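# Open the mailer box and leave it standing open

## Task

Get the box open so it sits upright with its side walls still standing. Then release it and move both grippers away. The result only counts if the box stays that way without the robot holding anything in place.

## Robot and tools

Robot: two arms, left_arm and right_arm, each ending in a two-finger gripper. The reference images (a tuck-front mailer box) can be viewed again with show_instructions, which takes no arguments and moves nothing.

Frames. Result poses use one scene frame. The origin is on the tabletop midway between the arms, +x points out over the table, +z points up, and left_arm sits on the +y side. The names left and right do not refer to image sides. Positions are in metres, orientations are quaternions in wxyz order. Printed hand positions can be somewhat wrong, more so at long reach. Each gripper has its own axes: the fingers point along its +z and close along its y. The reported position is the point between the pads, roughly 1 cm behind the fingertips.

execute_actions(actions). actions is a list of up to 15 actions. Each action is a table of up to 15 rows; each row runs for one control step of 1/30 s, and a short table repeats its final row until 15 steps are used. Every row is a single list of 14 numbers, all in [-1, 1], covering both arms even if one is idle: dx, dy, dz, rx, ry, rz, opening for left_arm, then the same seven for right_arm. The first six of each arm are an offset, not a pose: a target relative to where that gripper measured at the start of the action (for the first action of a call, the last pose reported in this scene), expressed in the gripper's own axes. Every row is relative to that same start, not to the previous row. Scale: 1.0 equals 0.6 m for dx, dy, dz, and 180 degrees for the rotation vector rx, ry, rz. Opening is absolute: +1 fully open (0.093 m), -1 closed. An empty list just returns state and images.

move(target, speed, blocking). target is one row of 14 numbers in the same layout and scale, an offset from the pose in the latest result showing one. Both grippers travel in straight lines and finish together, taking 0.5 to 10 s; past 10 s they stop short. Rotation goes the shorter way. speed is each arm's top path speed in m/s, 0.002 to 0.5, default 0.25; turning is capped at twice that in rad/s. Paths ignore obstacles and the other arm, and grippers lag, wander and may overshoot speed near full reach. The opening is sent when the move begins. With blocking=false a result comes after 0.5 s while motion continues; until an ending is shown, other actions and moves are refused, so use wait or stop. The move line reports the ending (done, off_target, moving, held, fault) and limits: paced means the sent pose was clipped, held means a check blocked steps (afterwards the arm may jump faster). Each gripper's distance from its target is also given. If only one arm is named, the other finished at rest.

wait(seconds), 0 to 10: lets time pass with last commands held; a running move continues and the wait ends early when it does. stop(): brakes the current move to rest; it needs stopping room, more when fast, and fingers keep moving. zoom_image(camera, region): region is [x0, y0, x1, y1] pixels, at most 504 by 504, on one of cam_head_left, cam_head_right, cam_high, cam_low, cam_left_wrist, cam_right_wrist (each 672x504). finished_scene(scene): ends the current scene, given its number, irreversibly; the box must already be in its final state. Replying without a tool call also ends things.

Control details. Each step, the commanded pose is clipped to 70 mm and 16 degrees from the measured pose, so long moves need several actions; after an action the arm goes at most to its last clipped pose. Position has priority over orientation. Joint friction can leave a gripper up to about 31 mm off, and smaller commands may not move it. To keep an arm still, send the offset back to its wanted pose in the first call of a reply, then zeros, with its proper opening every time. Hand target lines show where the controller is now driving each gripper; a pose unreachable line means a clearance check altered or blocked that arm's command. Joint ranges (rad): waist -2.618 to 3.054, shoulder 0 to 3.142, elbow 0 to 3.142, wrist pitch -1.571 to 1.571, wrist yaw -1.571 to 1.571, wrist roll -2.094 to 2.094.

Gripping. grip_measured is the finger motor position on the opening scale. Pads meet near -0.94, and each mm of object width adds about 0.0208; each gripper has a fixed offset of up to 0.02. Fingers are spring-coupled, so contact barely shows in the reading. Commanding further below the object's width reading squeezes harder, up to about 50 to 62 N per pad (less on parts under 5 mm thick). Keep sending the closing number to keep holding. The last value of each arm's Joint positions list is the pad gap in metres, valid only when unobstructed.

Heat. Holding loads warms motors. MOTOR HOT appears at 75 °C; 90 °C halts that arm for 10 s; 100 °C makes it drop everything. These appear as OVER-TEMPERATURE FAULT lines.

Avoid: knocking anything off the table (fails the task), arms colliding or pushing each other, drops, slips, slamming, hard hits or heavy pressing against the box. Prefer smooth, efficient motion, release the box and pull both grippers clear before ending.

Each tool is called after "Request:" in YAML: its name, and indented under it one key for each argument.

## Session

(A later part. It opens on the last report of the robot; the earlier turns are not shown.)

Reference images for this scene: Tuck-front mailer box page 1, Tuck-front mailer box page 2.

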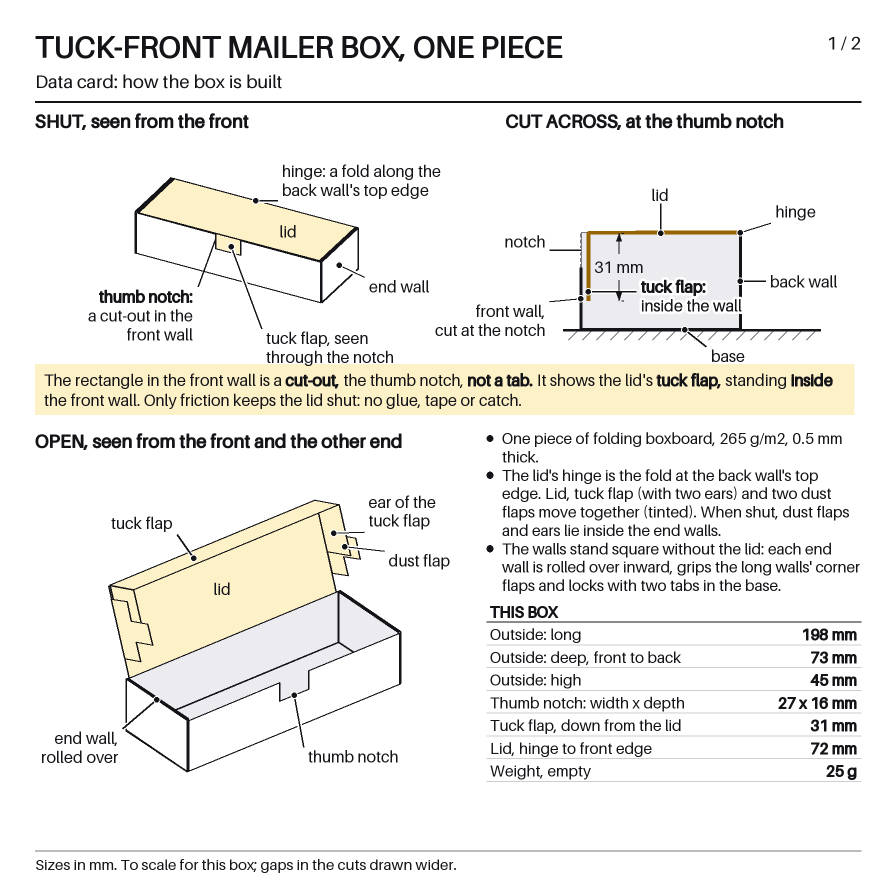

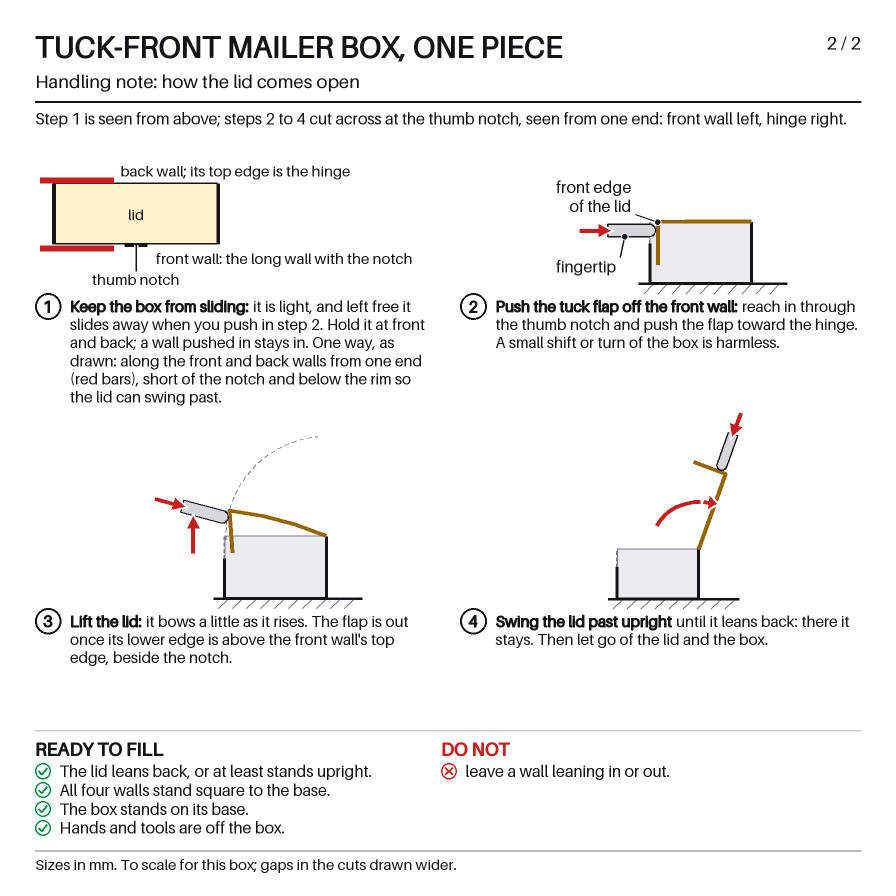

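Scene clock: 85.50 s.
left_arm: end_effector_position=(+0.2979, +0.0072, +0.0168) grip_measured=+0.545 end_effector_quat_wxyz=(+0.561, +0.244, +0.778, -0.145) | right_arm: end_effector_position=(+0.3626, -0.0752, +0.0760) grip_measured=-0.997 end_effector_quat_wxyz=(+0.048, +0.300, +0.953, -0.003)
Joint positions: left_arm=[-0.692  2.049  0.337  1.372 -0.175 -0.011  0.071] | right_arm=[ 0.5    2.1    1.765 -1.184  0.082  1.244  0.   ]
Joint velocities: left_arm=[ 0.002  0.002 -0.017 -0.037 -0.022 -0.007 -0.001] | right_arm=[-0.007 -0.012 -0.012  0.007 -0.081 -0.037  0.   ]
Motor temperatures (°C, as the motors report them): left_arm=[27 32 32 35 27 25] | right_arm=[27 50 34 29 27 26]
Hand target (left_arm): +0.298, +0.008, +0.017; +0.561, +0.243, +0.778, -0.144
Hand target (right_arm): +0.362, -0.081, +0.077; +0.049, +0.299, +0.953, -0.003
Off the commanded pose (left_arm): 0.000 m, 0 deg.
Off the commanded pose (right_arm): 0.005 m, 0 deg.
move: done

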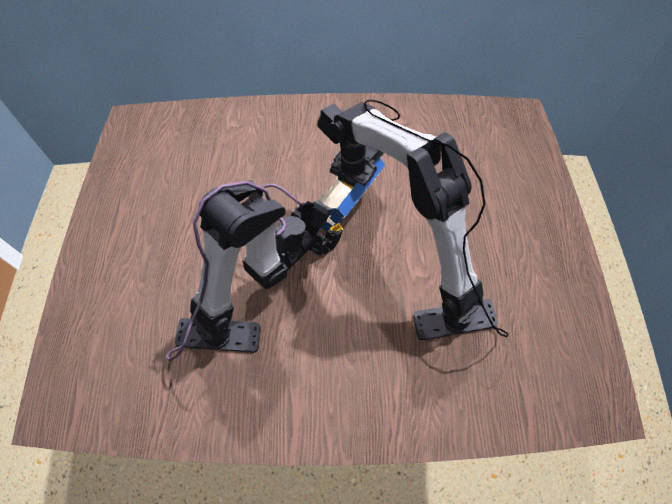

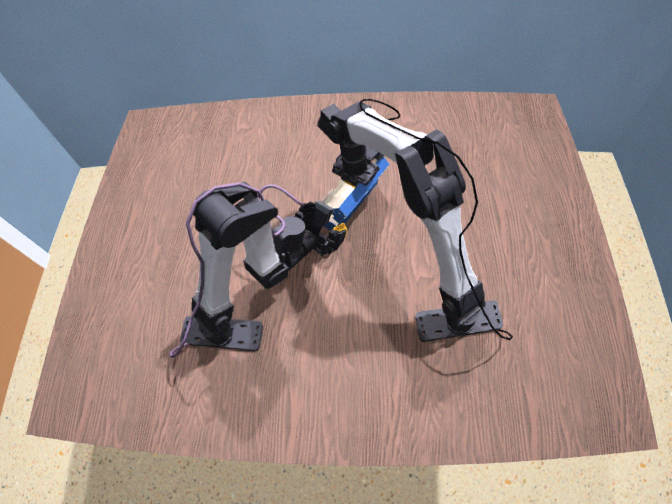

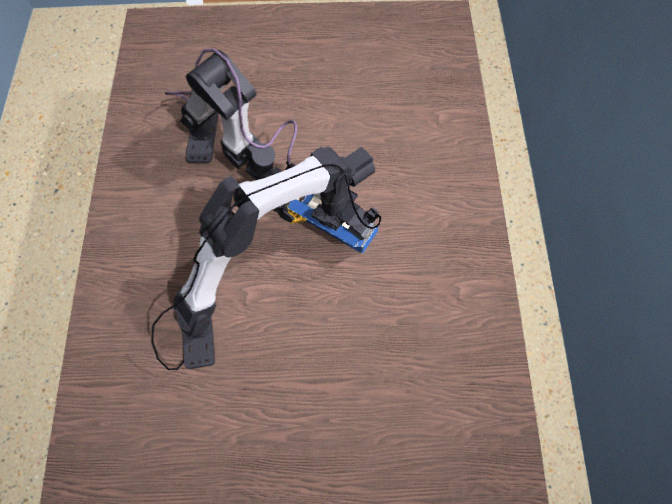

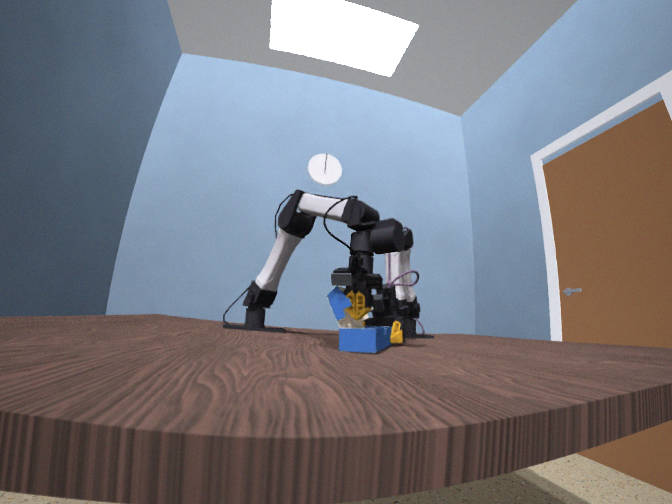

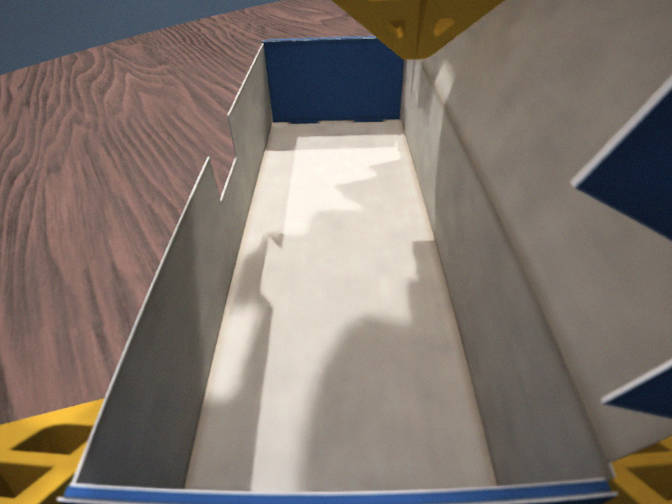

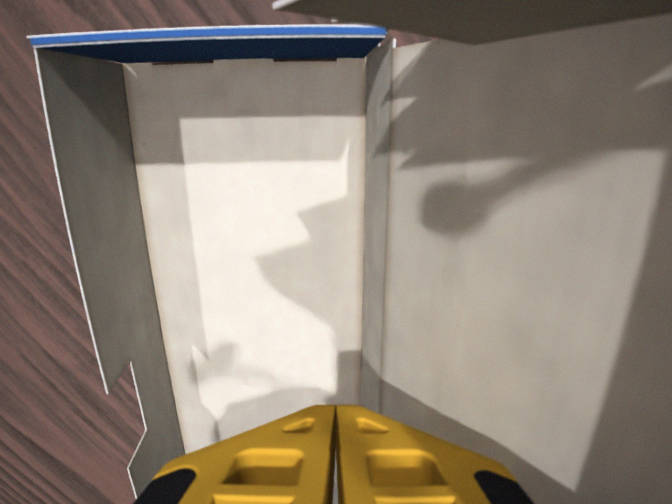

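Request:
move:
  target: [0,0,0,0,0,0,0.54,0,-0.035,0,0,0,0,-1]
  speed: 0.06

Request:
move:
  target: [0,0,0,0,0,0,1,0,0.07,-0.17,0,0,0,-1]
  speed: 0.12

Request:
move:
  target: [0,0,-0.13,0,0,0,1,0,0,0,0,0,0,-1]
  speed: 0.12

Scene clock: 88.93 s.
left_arm: end_effector_position=(+0.2972, +0.0060, +0.0168) grip_measured=+0.545 end_effector_quat_wxyz=(+0.560, +0.246, +0.777, -0.149) | right_arm: end_effector_position=(+0.3517, -0.0861, +0.0748) grip_measured=-0.997 end_effector_quat_wxyz=(+0.047, +0.300, +0.953, -0.002)
Joint positions: left_arm=[-0.692  2.049  0.337  1.372 -0.167 -0.011  0.071] | right_arm=[ 0.493  2.038  1.668 -1.148  0.079  1.236  0.   ]
Joint velocities: left_arm=[ 0.002 -0.002 -0.017  0.022  0.037  0.007  0.   ] | right_arm=[ 0.017 -0.002 -0.007  0.022  0.007 -0.051  0.   ]
Motor temperatures (°C, as the motors report them): left_arm=[27 32 32 35 27 25] | right_arm=[27 51 33 29 27 26]
Hand target (left_arm): +0.298, +0.007, +0.017; +0.561, +0.244, +0.778, -0.145
Hand target (right_arm): +0.351, -0.093, +0.075; +0.048, +0.300, +0.953, -0.004
Off the commanded pose (left_arm): 0.001 m, 0 deg.
Off the commanded pose (right_arm): 0.006 m, 0 deg.
move: done

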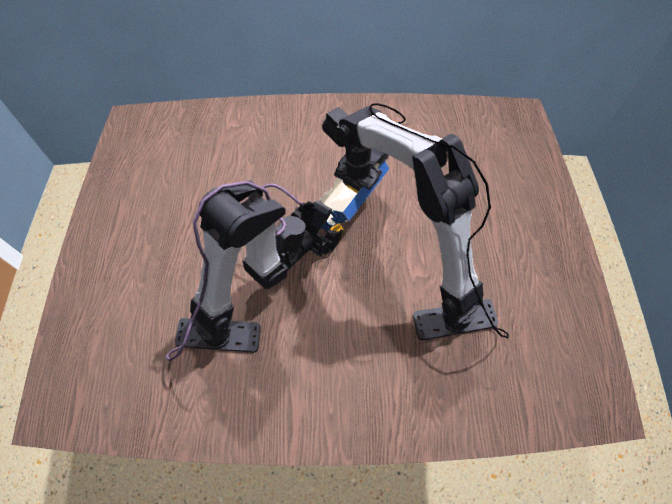

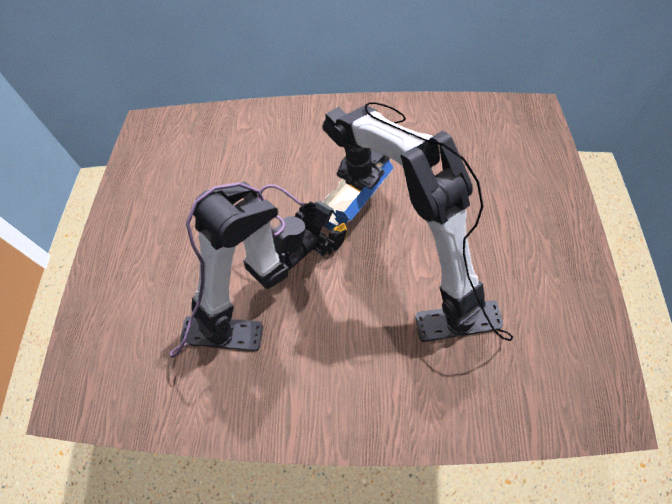

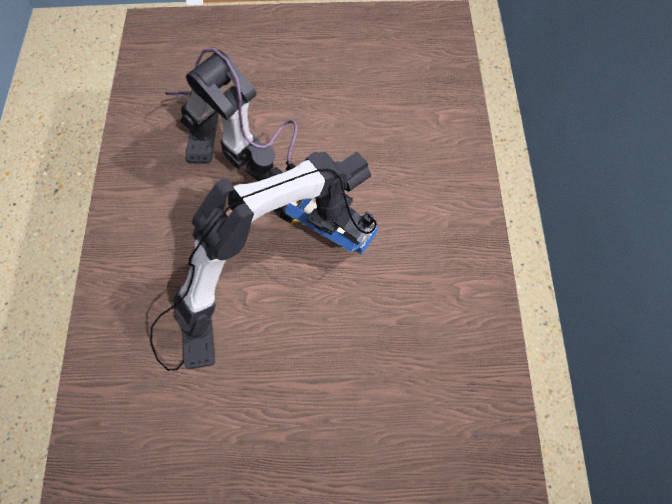

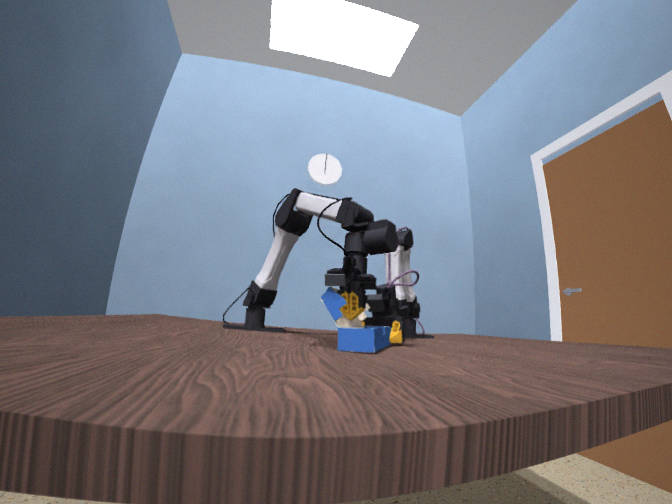

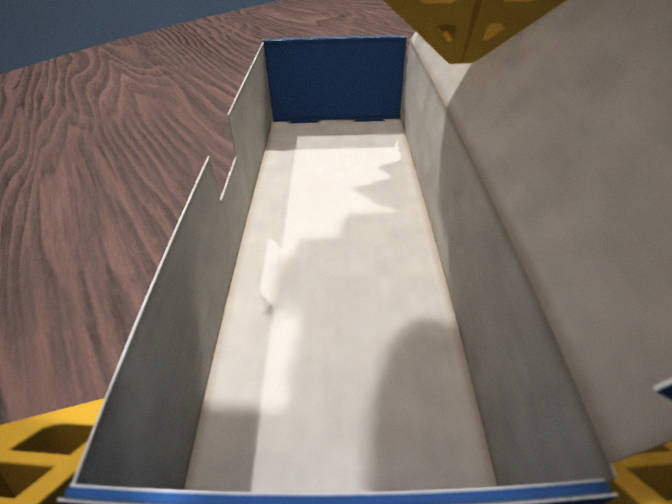

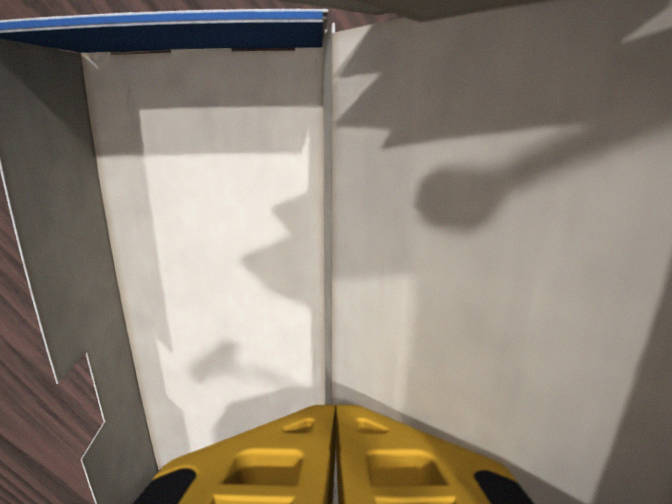

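Scene clock: 90.33 s.
left_arm: end_effector_position=(+0.2972, +0.0060, +0.0170) grip_measured=+0.995 end_effector_quat_wxyz=(+0.560, +0.246, +0.777, -0.149) | right_arm: end_effector_position=(+0.3686, -0.0510, +0.1713) grip_measured=-0.997 end_effector_quat_wxyz=(+0.064, +0.297, +0.953, +0.024)
Joint positions: left_arm=[-0.692  2.049  0.337  1.373 -0.167 -0.011  0.093] | right_arm=[ 0.535  2.175  2.262 -1.546  0.079  1.271  0.   ]
Joint velocities: left_arm=[-0.012  0.012 -0.002 -0.081  0.022  0.022  0.001] | right_arm=[-0.027  0.012 -0.012  0.037  0.037 -0.051  0.   ]
Motor temperatures (°C, as the motors report them): left_arm=[27 32 32 35 26 25] | right_arm=[27 51 34 29 27 26]
Hand target (left_arm): +0.297, +0.006, +0.017; +0.560, +0.246, +0.777, -0.149
Hand target (right_arm): +0.368, -0.048, +0.177; +0.068, +0.298, +0.952, +0.028
Off the commanded pose (left_arm): 0.000 m, 0 deg.
Off the commanded pose (right_arm): 0.007 m, 4 deg.
joint sent to its limit (right arm) — the command would take joint 4 (wrist pitch) past its lower limit, so that joint was sent only as far as its limit.
move: off_target (right_arm)

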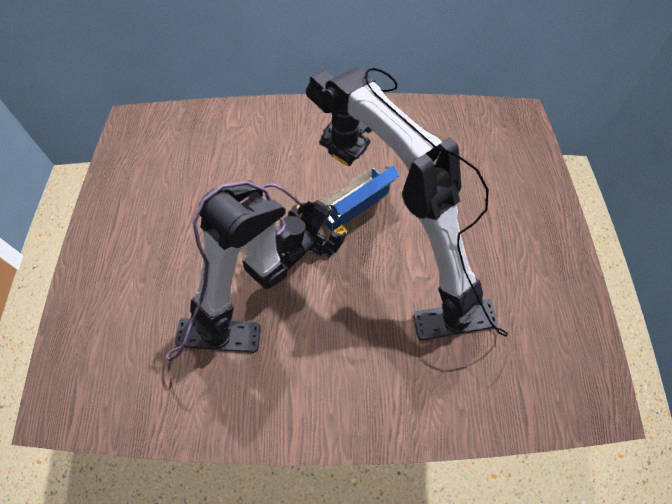

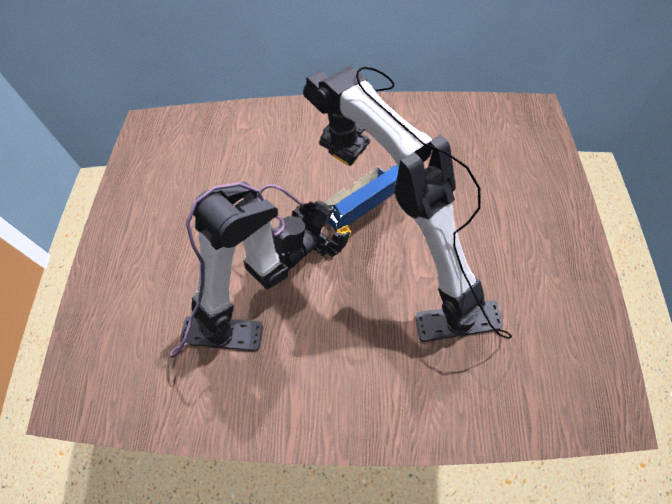

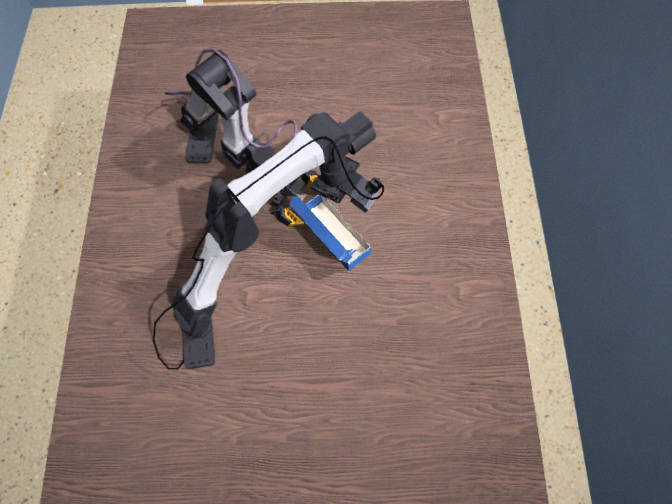

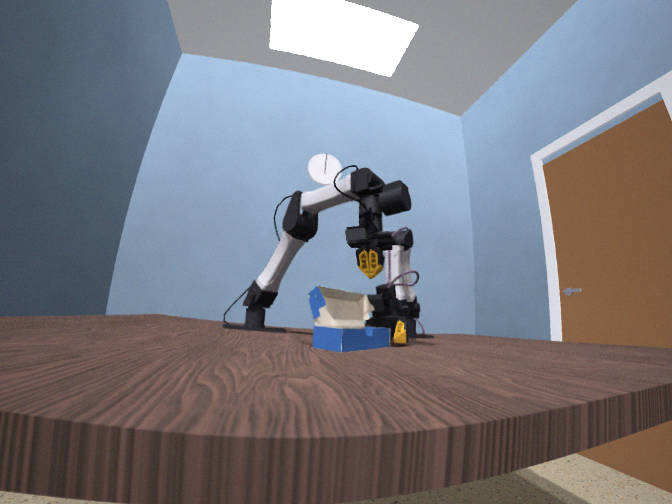

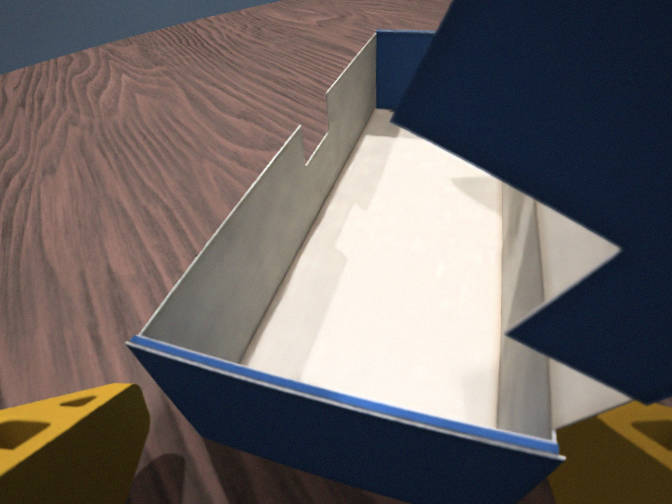

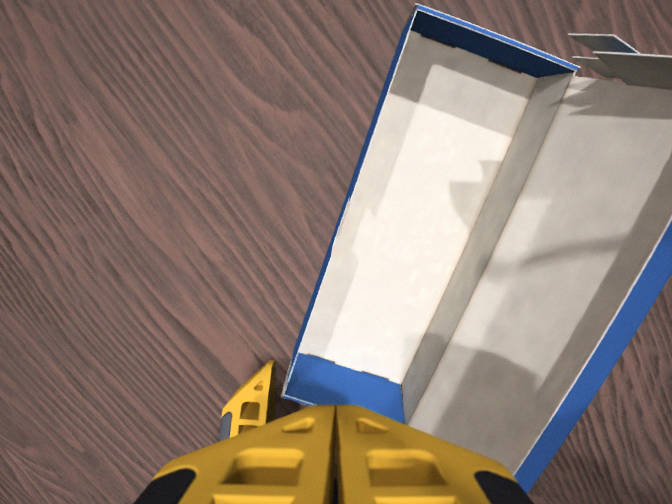

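Scene clock: 91.37 s.
left_arm: end_effector_position=(+0.2426, +0.0428, +0.0435) grip_measured=+0.995 end_effector_quat_wxyz=(+0.566, +0.246, +0.772, -0.149) | right_arm: end_effector_position=(+0.3686, -0.0510, +0.1713) grip_measured=-0.997 end_effector_quat_wxyz=(+0.064, +0.297, +0.953, +0.024)
Joint positions: left_arm=[-0.752  1.787  0.071  1.388 -0.226 -0.026  0.093] | right_arm=[ 0.535  2.175  2.262 -1.546  0.079  1.271  0.   ]
Joint velocities: left_arm=[-0.002  0.007 -0.012 -0.051  0.007  0.022 -0.   ] | right_arm=[ 0.012  0.012  0.002  0.022  0.051 -0.022  0.   ]
Motor temperatures (°C, as the motors report them): left_arm=[27 32 32 35 26 25] | right_arm=[27 51 34 28 27 26]
Hand target (left_arm): +0.236, +0.047, +0.042; +0.561, +0.246, +0.776, -0.148
Hand target (right_arm): +0.369, -0.051, +0.171; +0.064, +0.297, +0.953, +0.024
Off the commanded pose (left_arm): 0.008 m, 1 deg.
Off the commanded pose (right_arm): 0.000 m, 0 deg.
move: done

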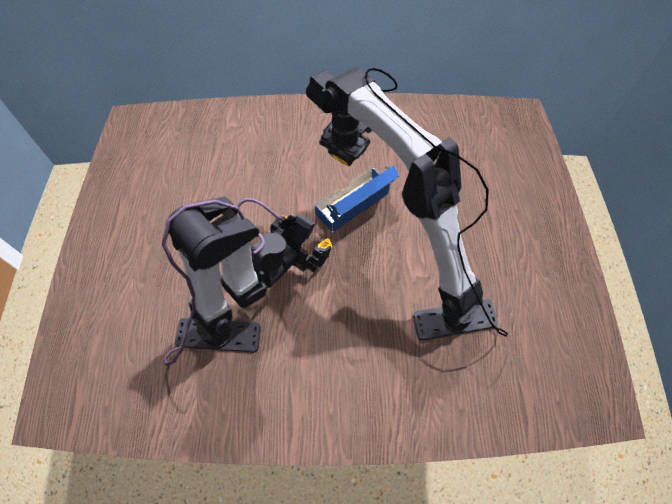

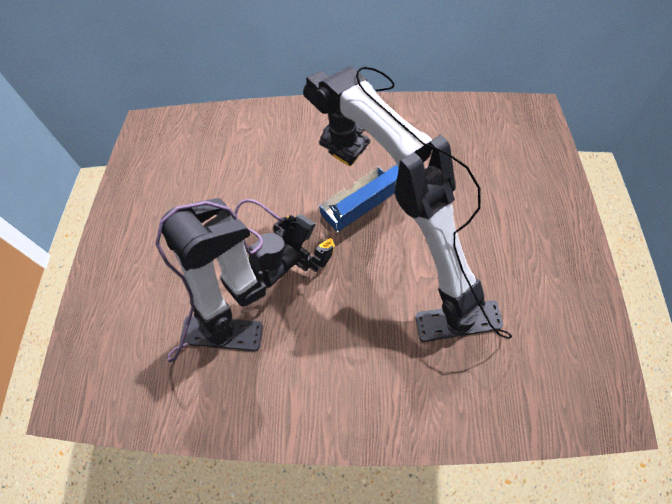

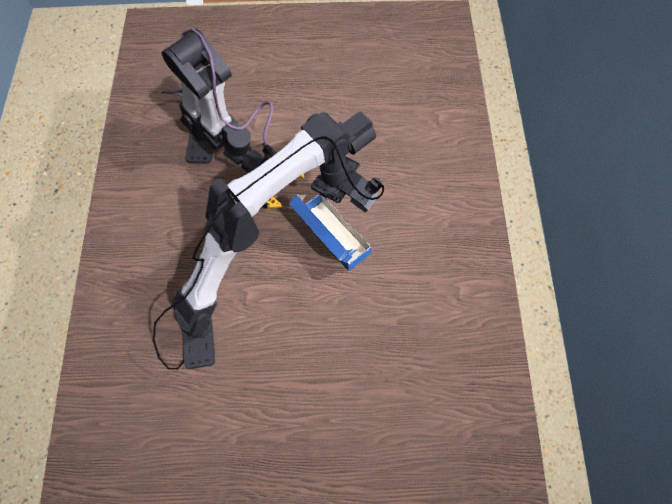

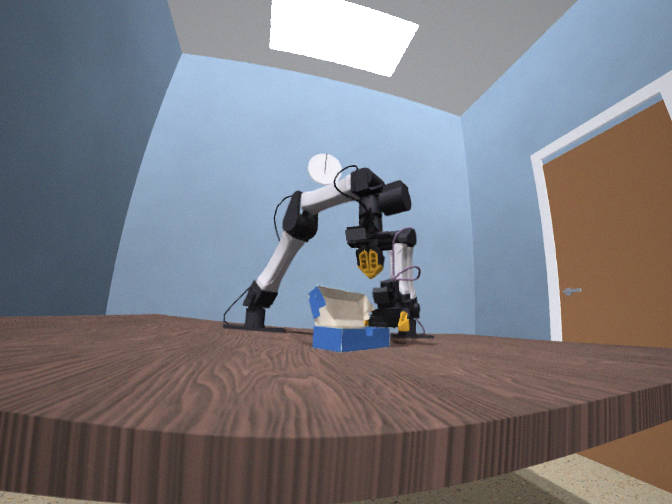

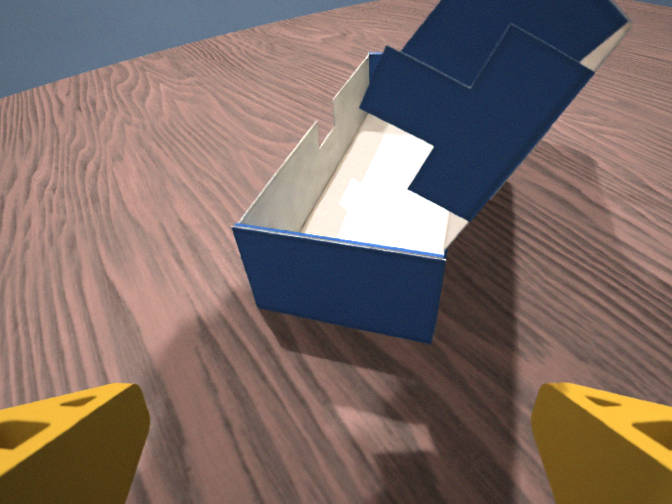

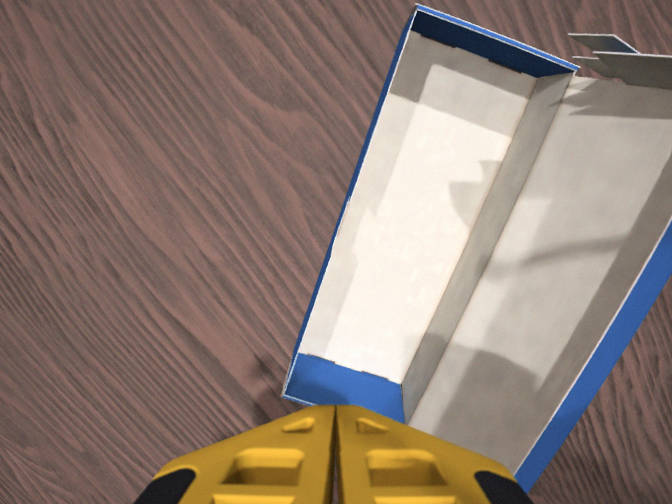

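Request:
finished_scene:
  scene: 2

The scene is finished: the task was done.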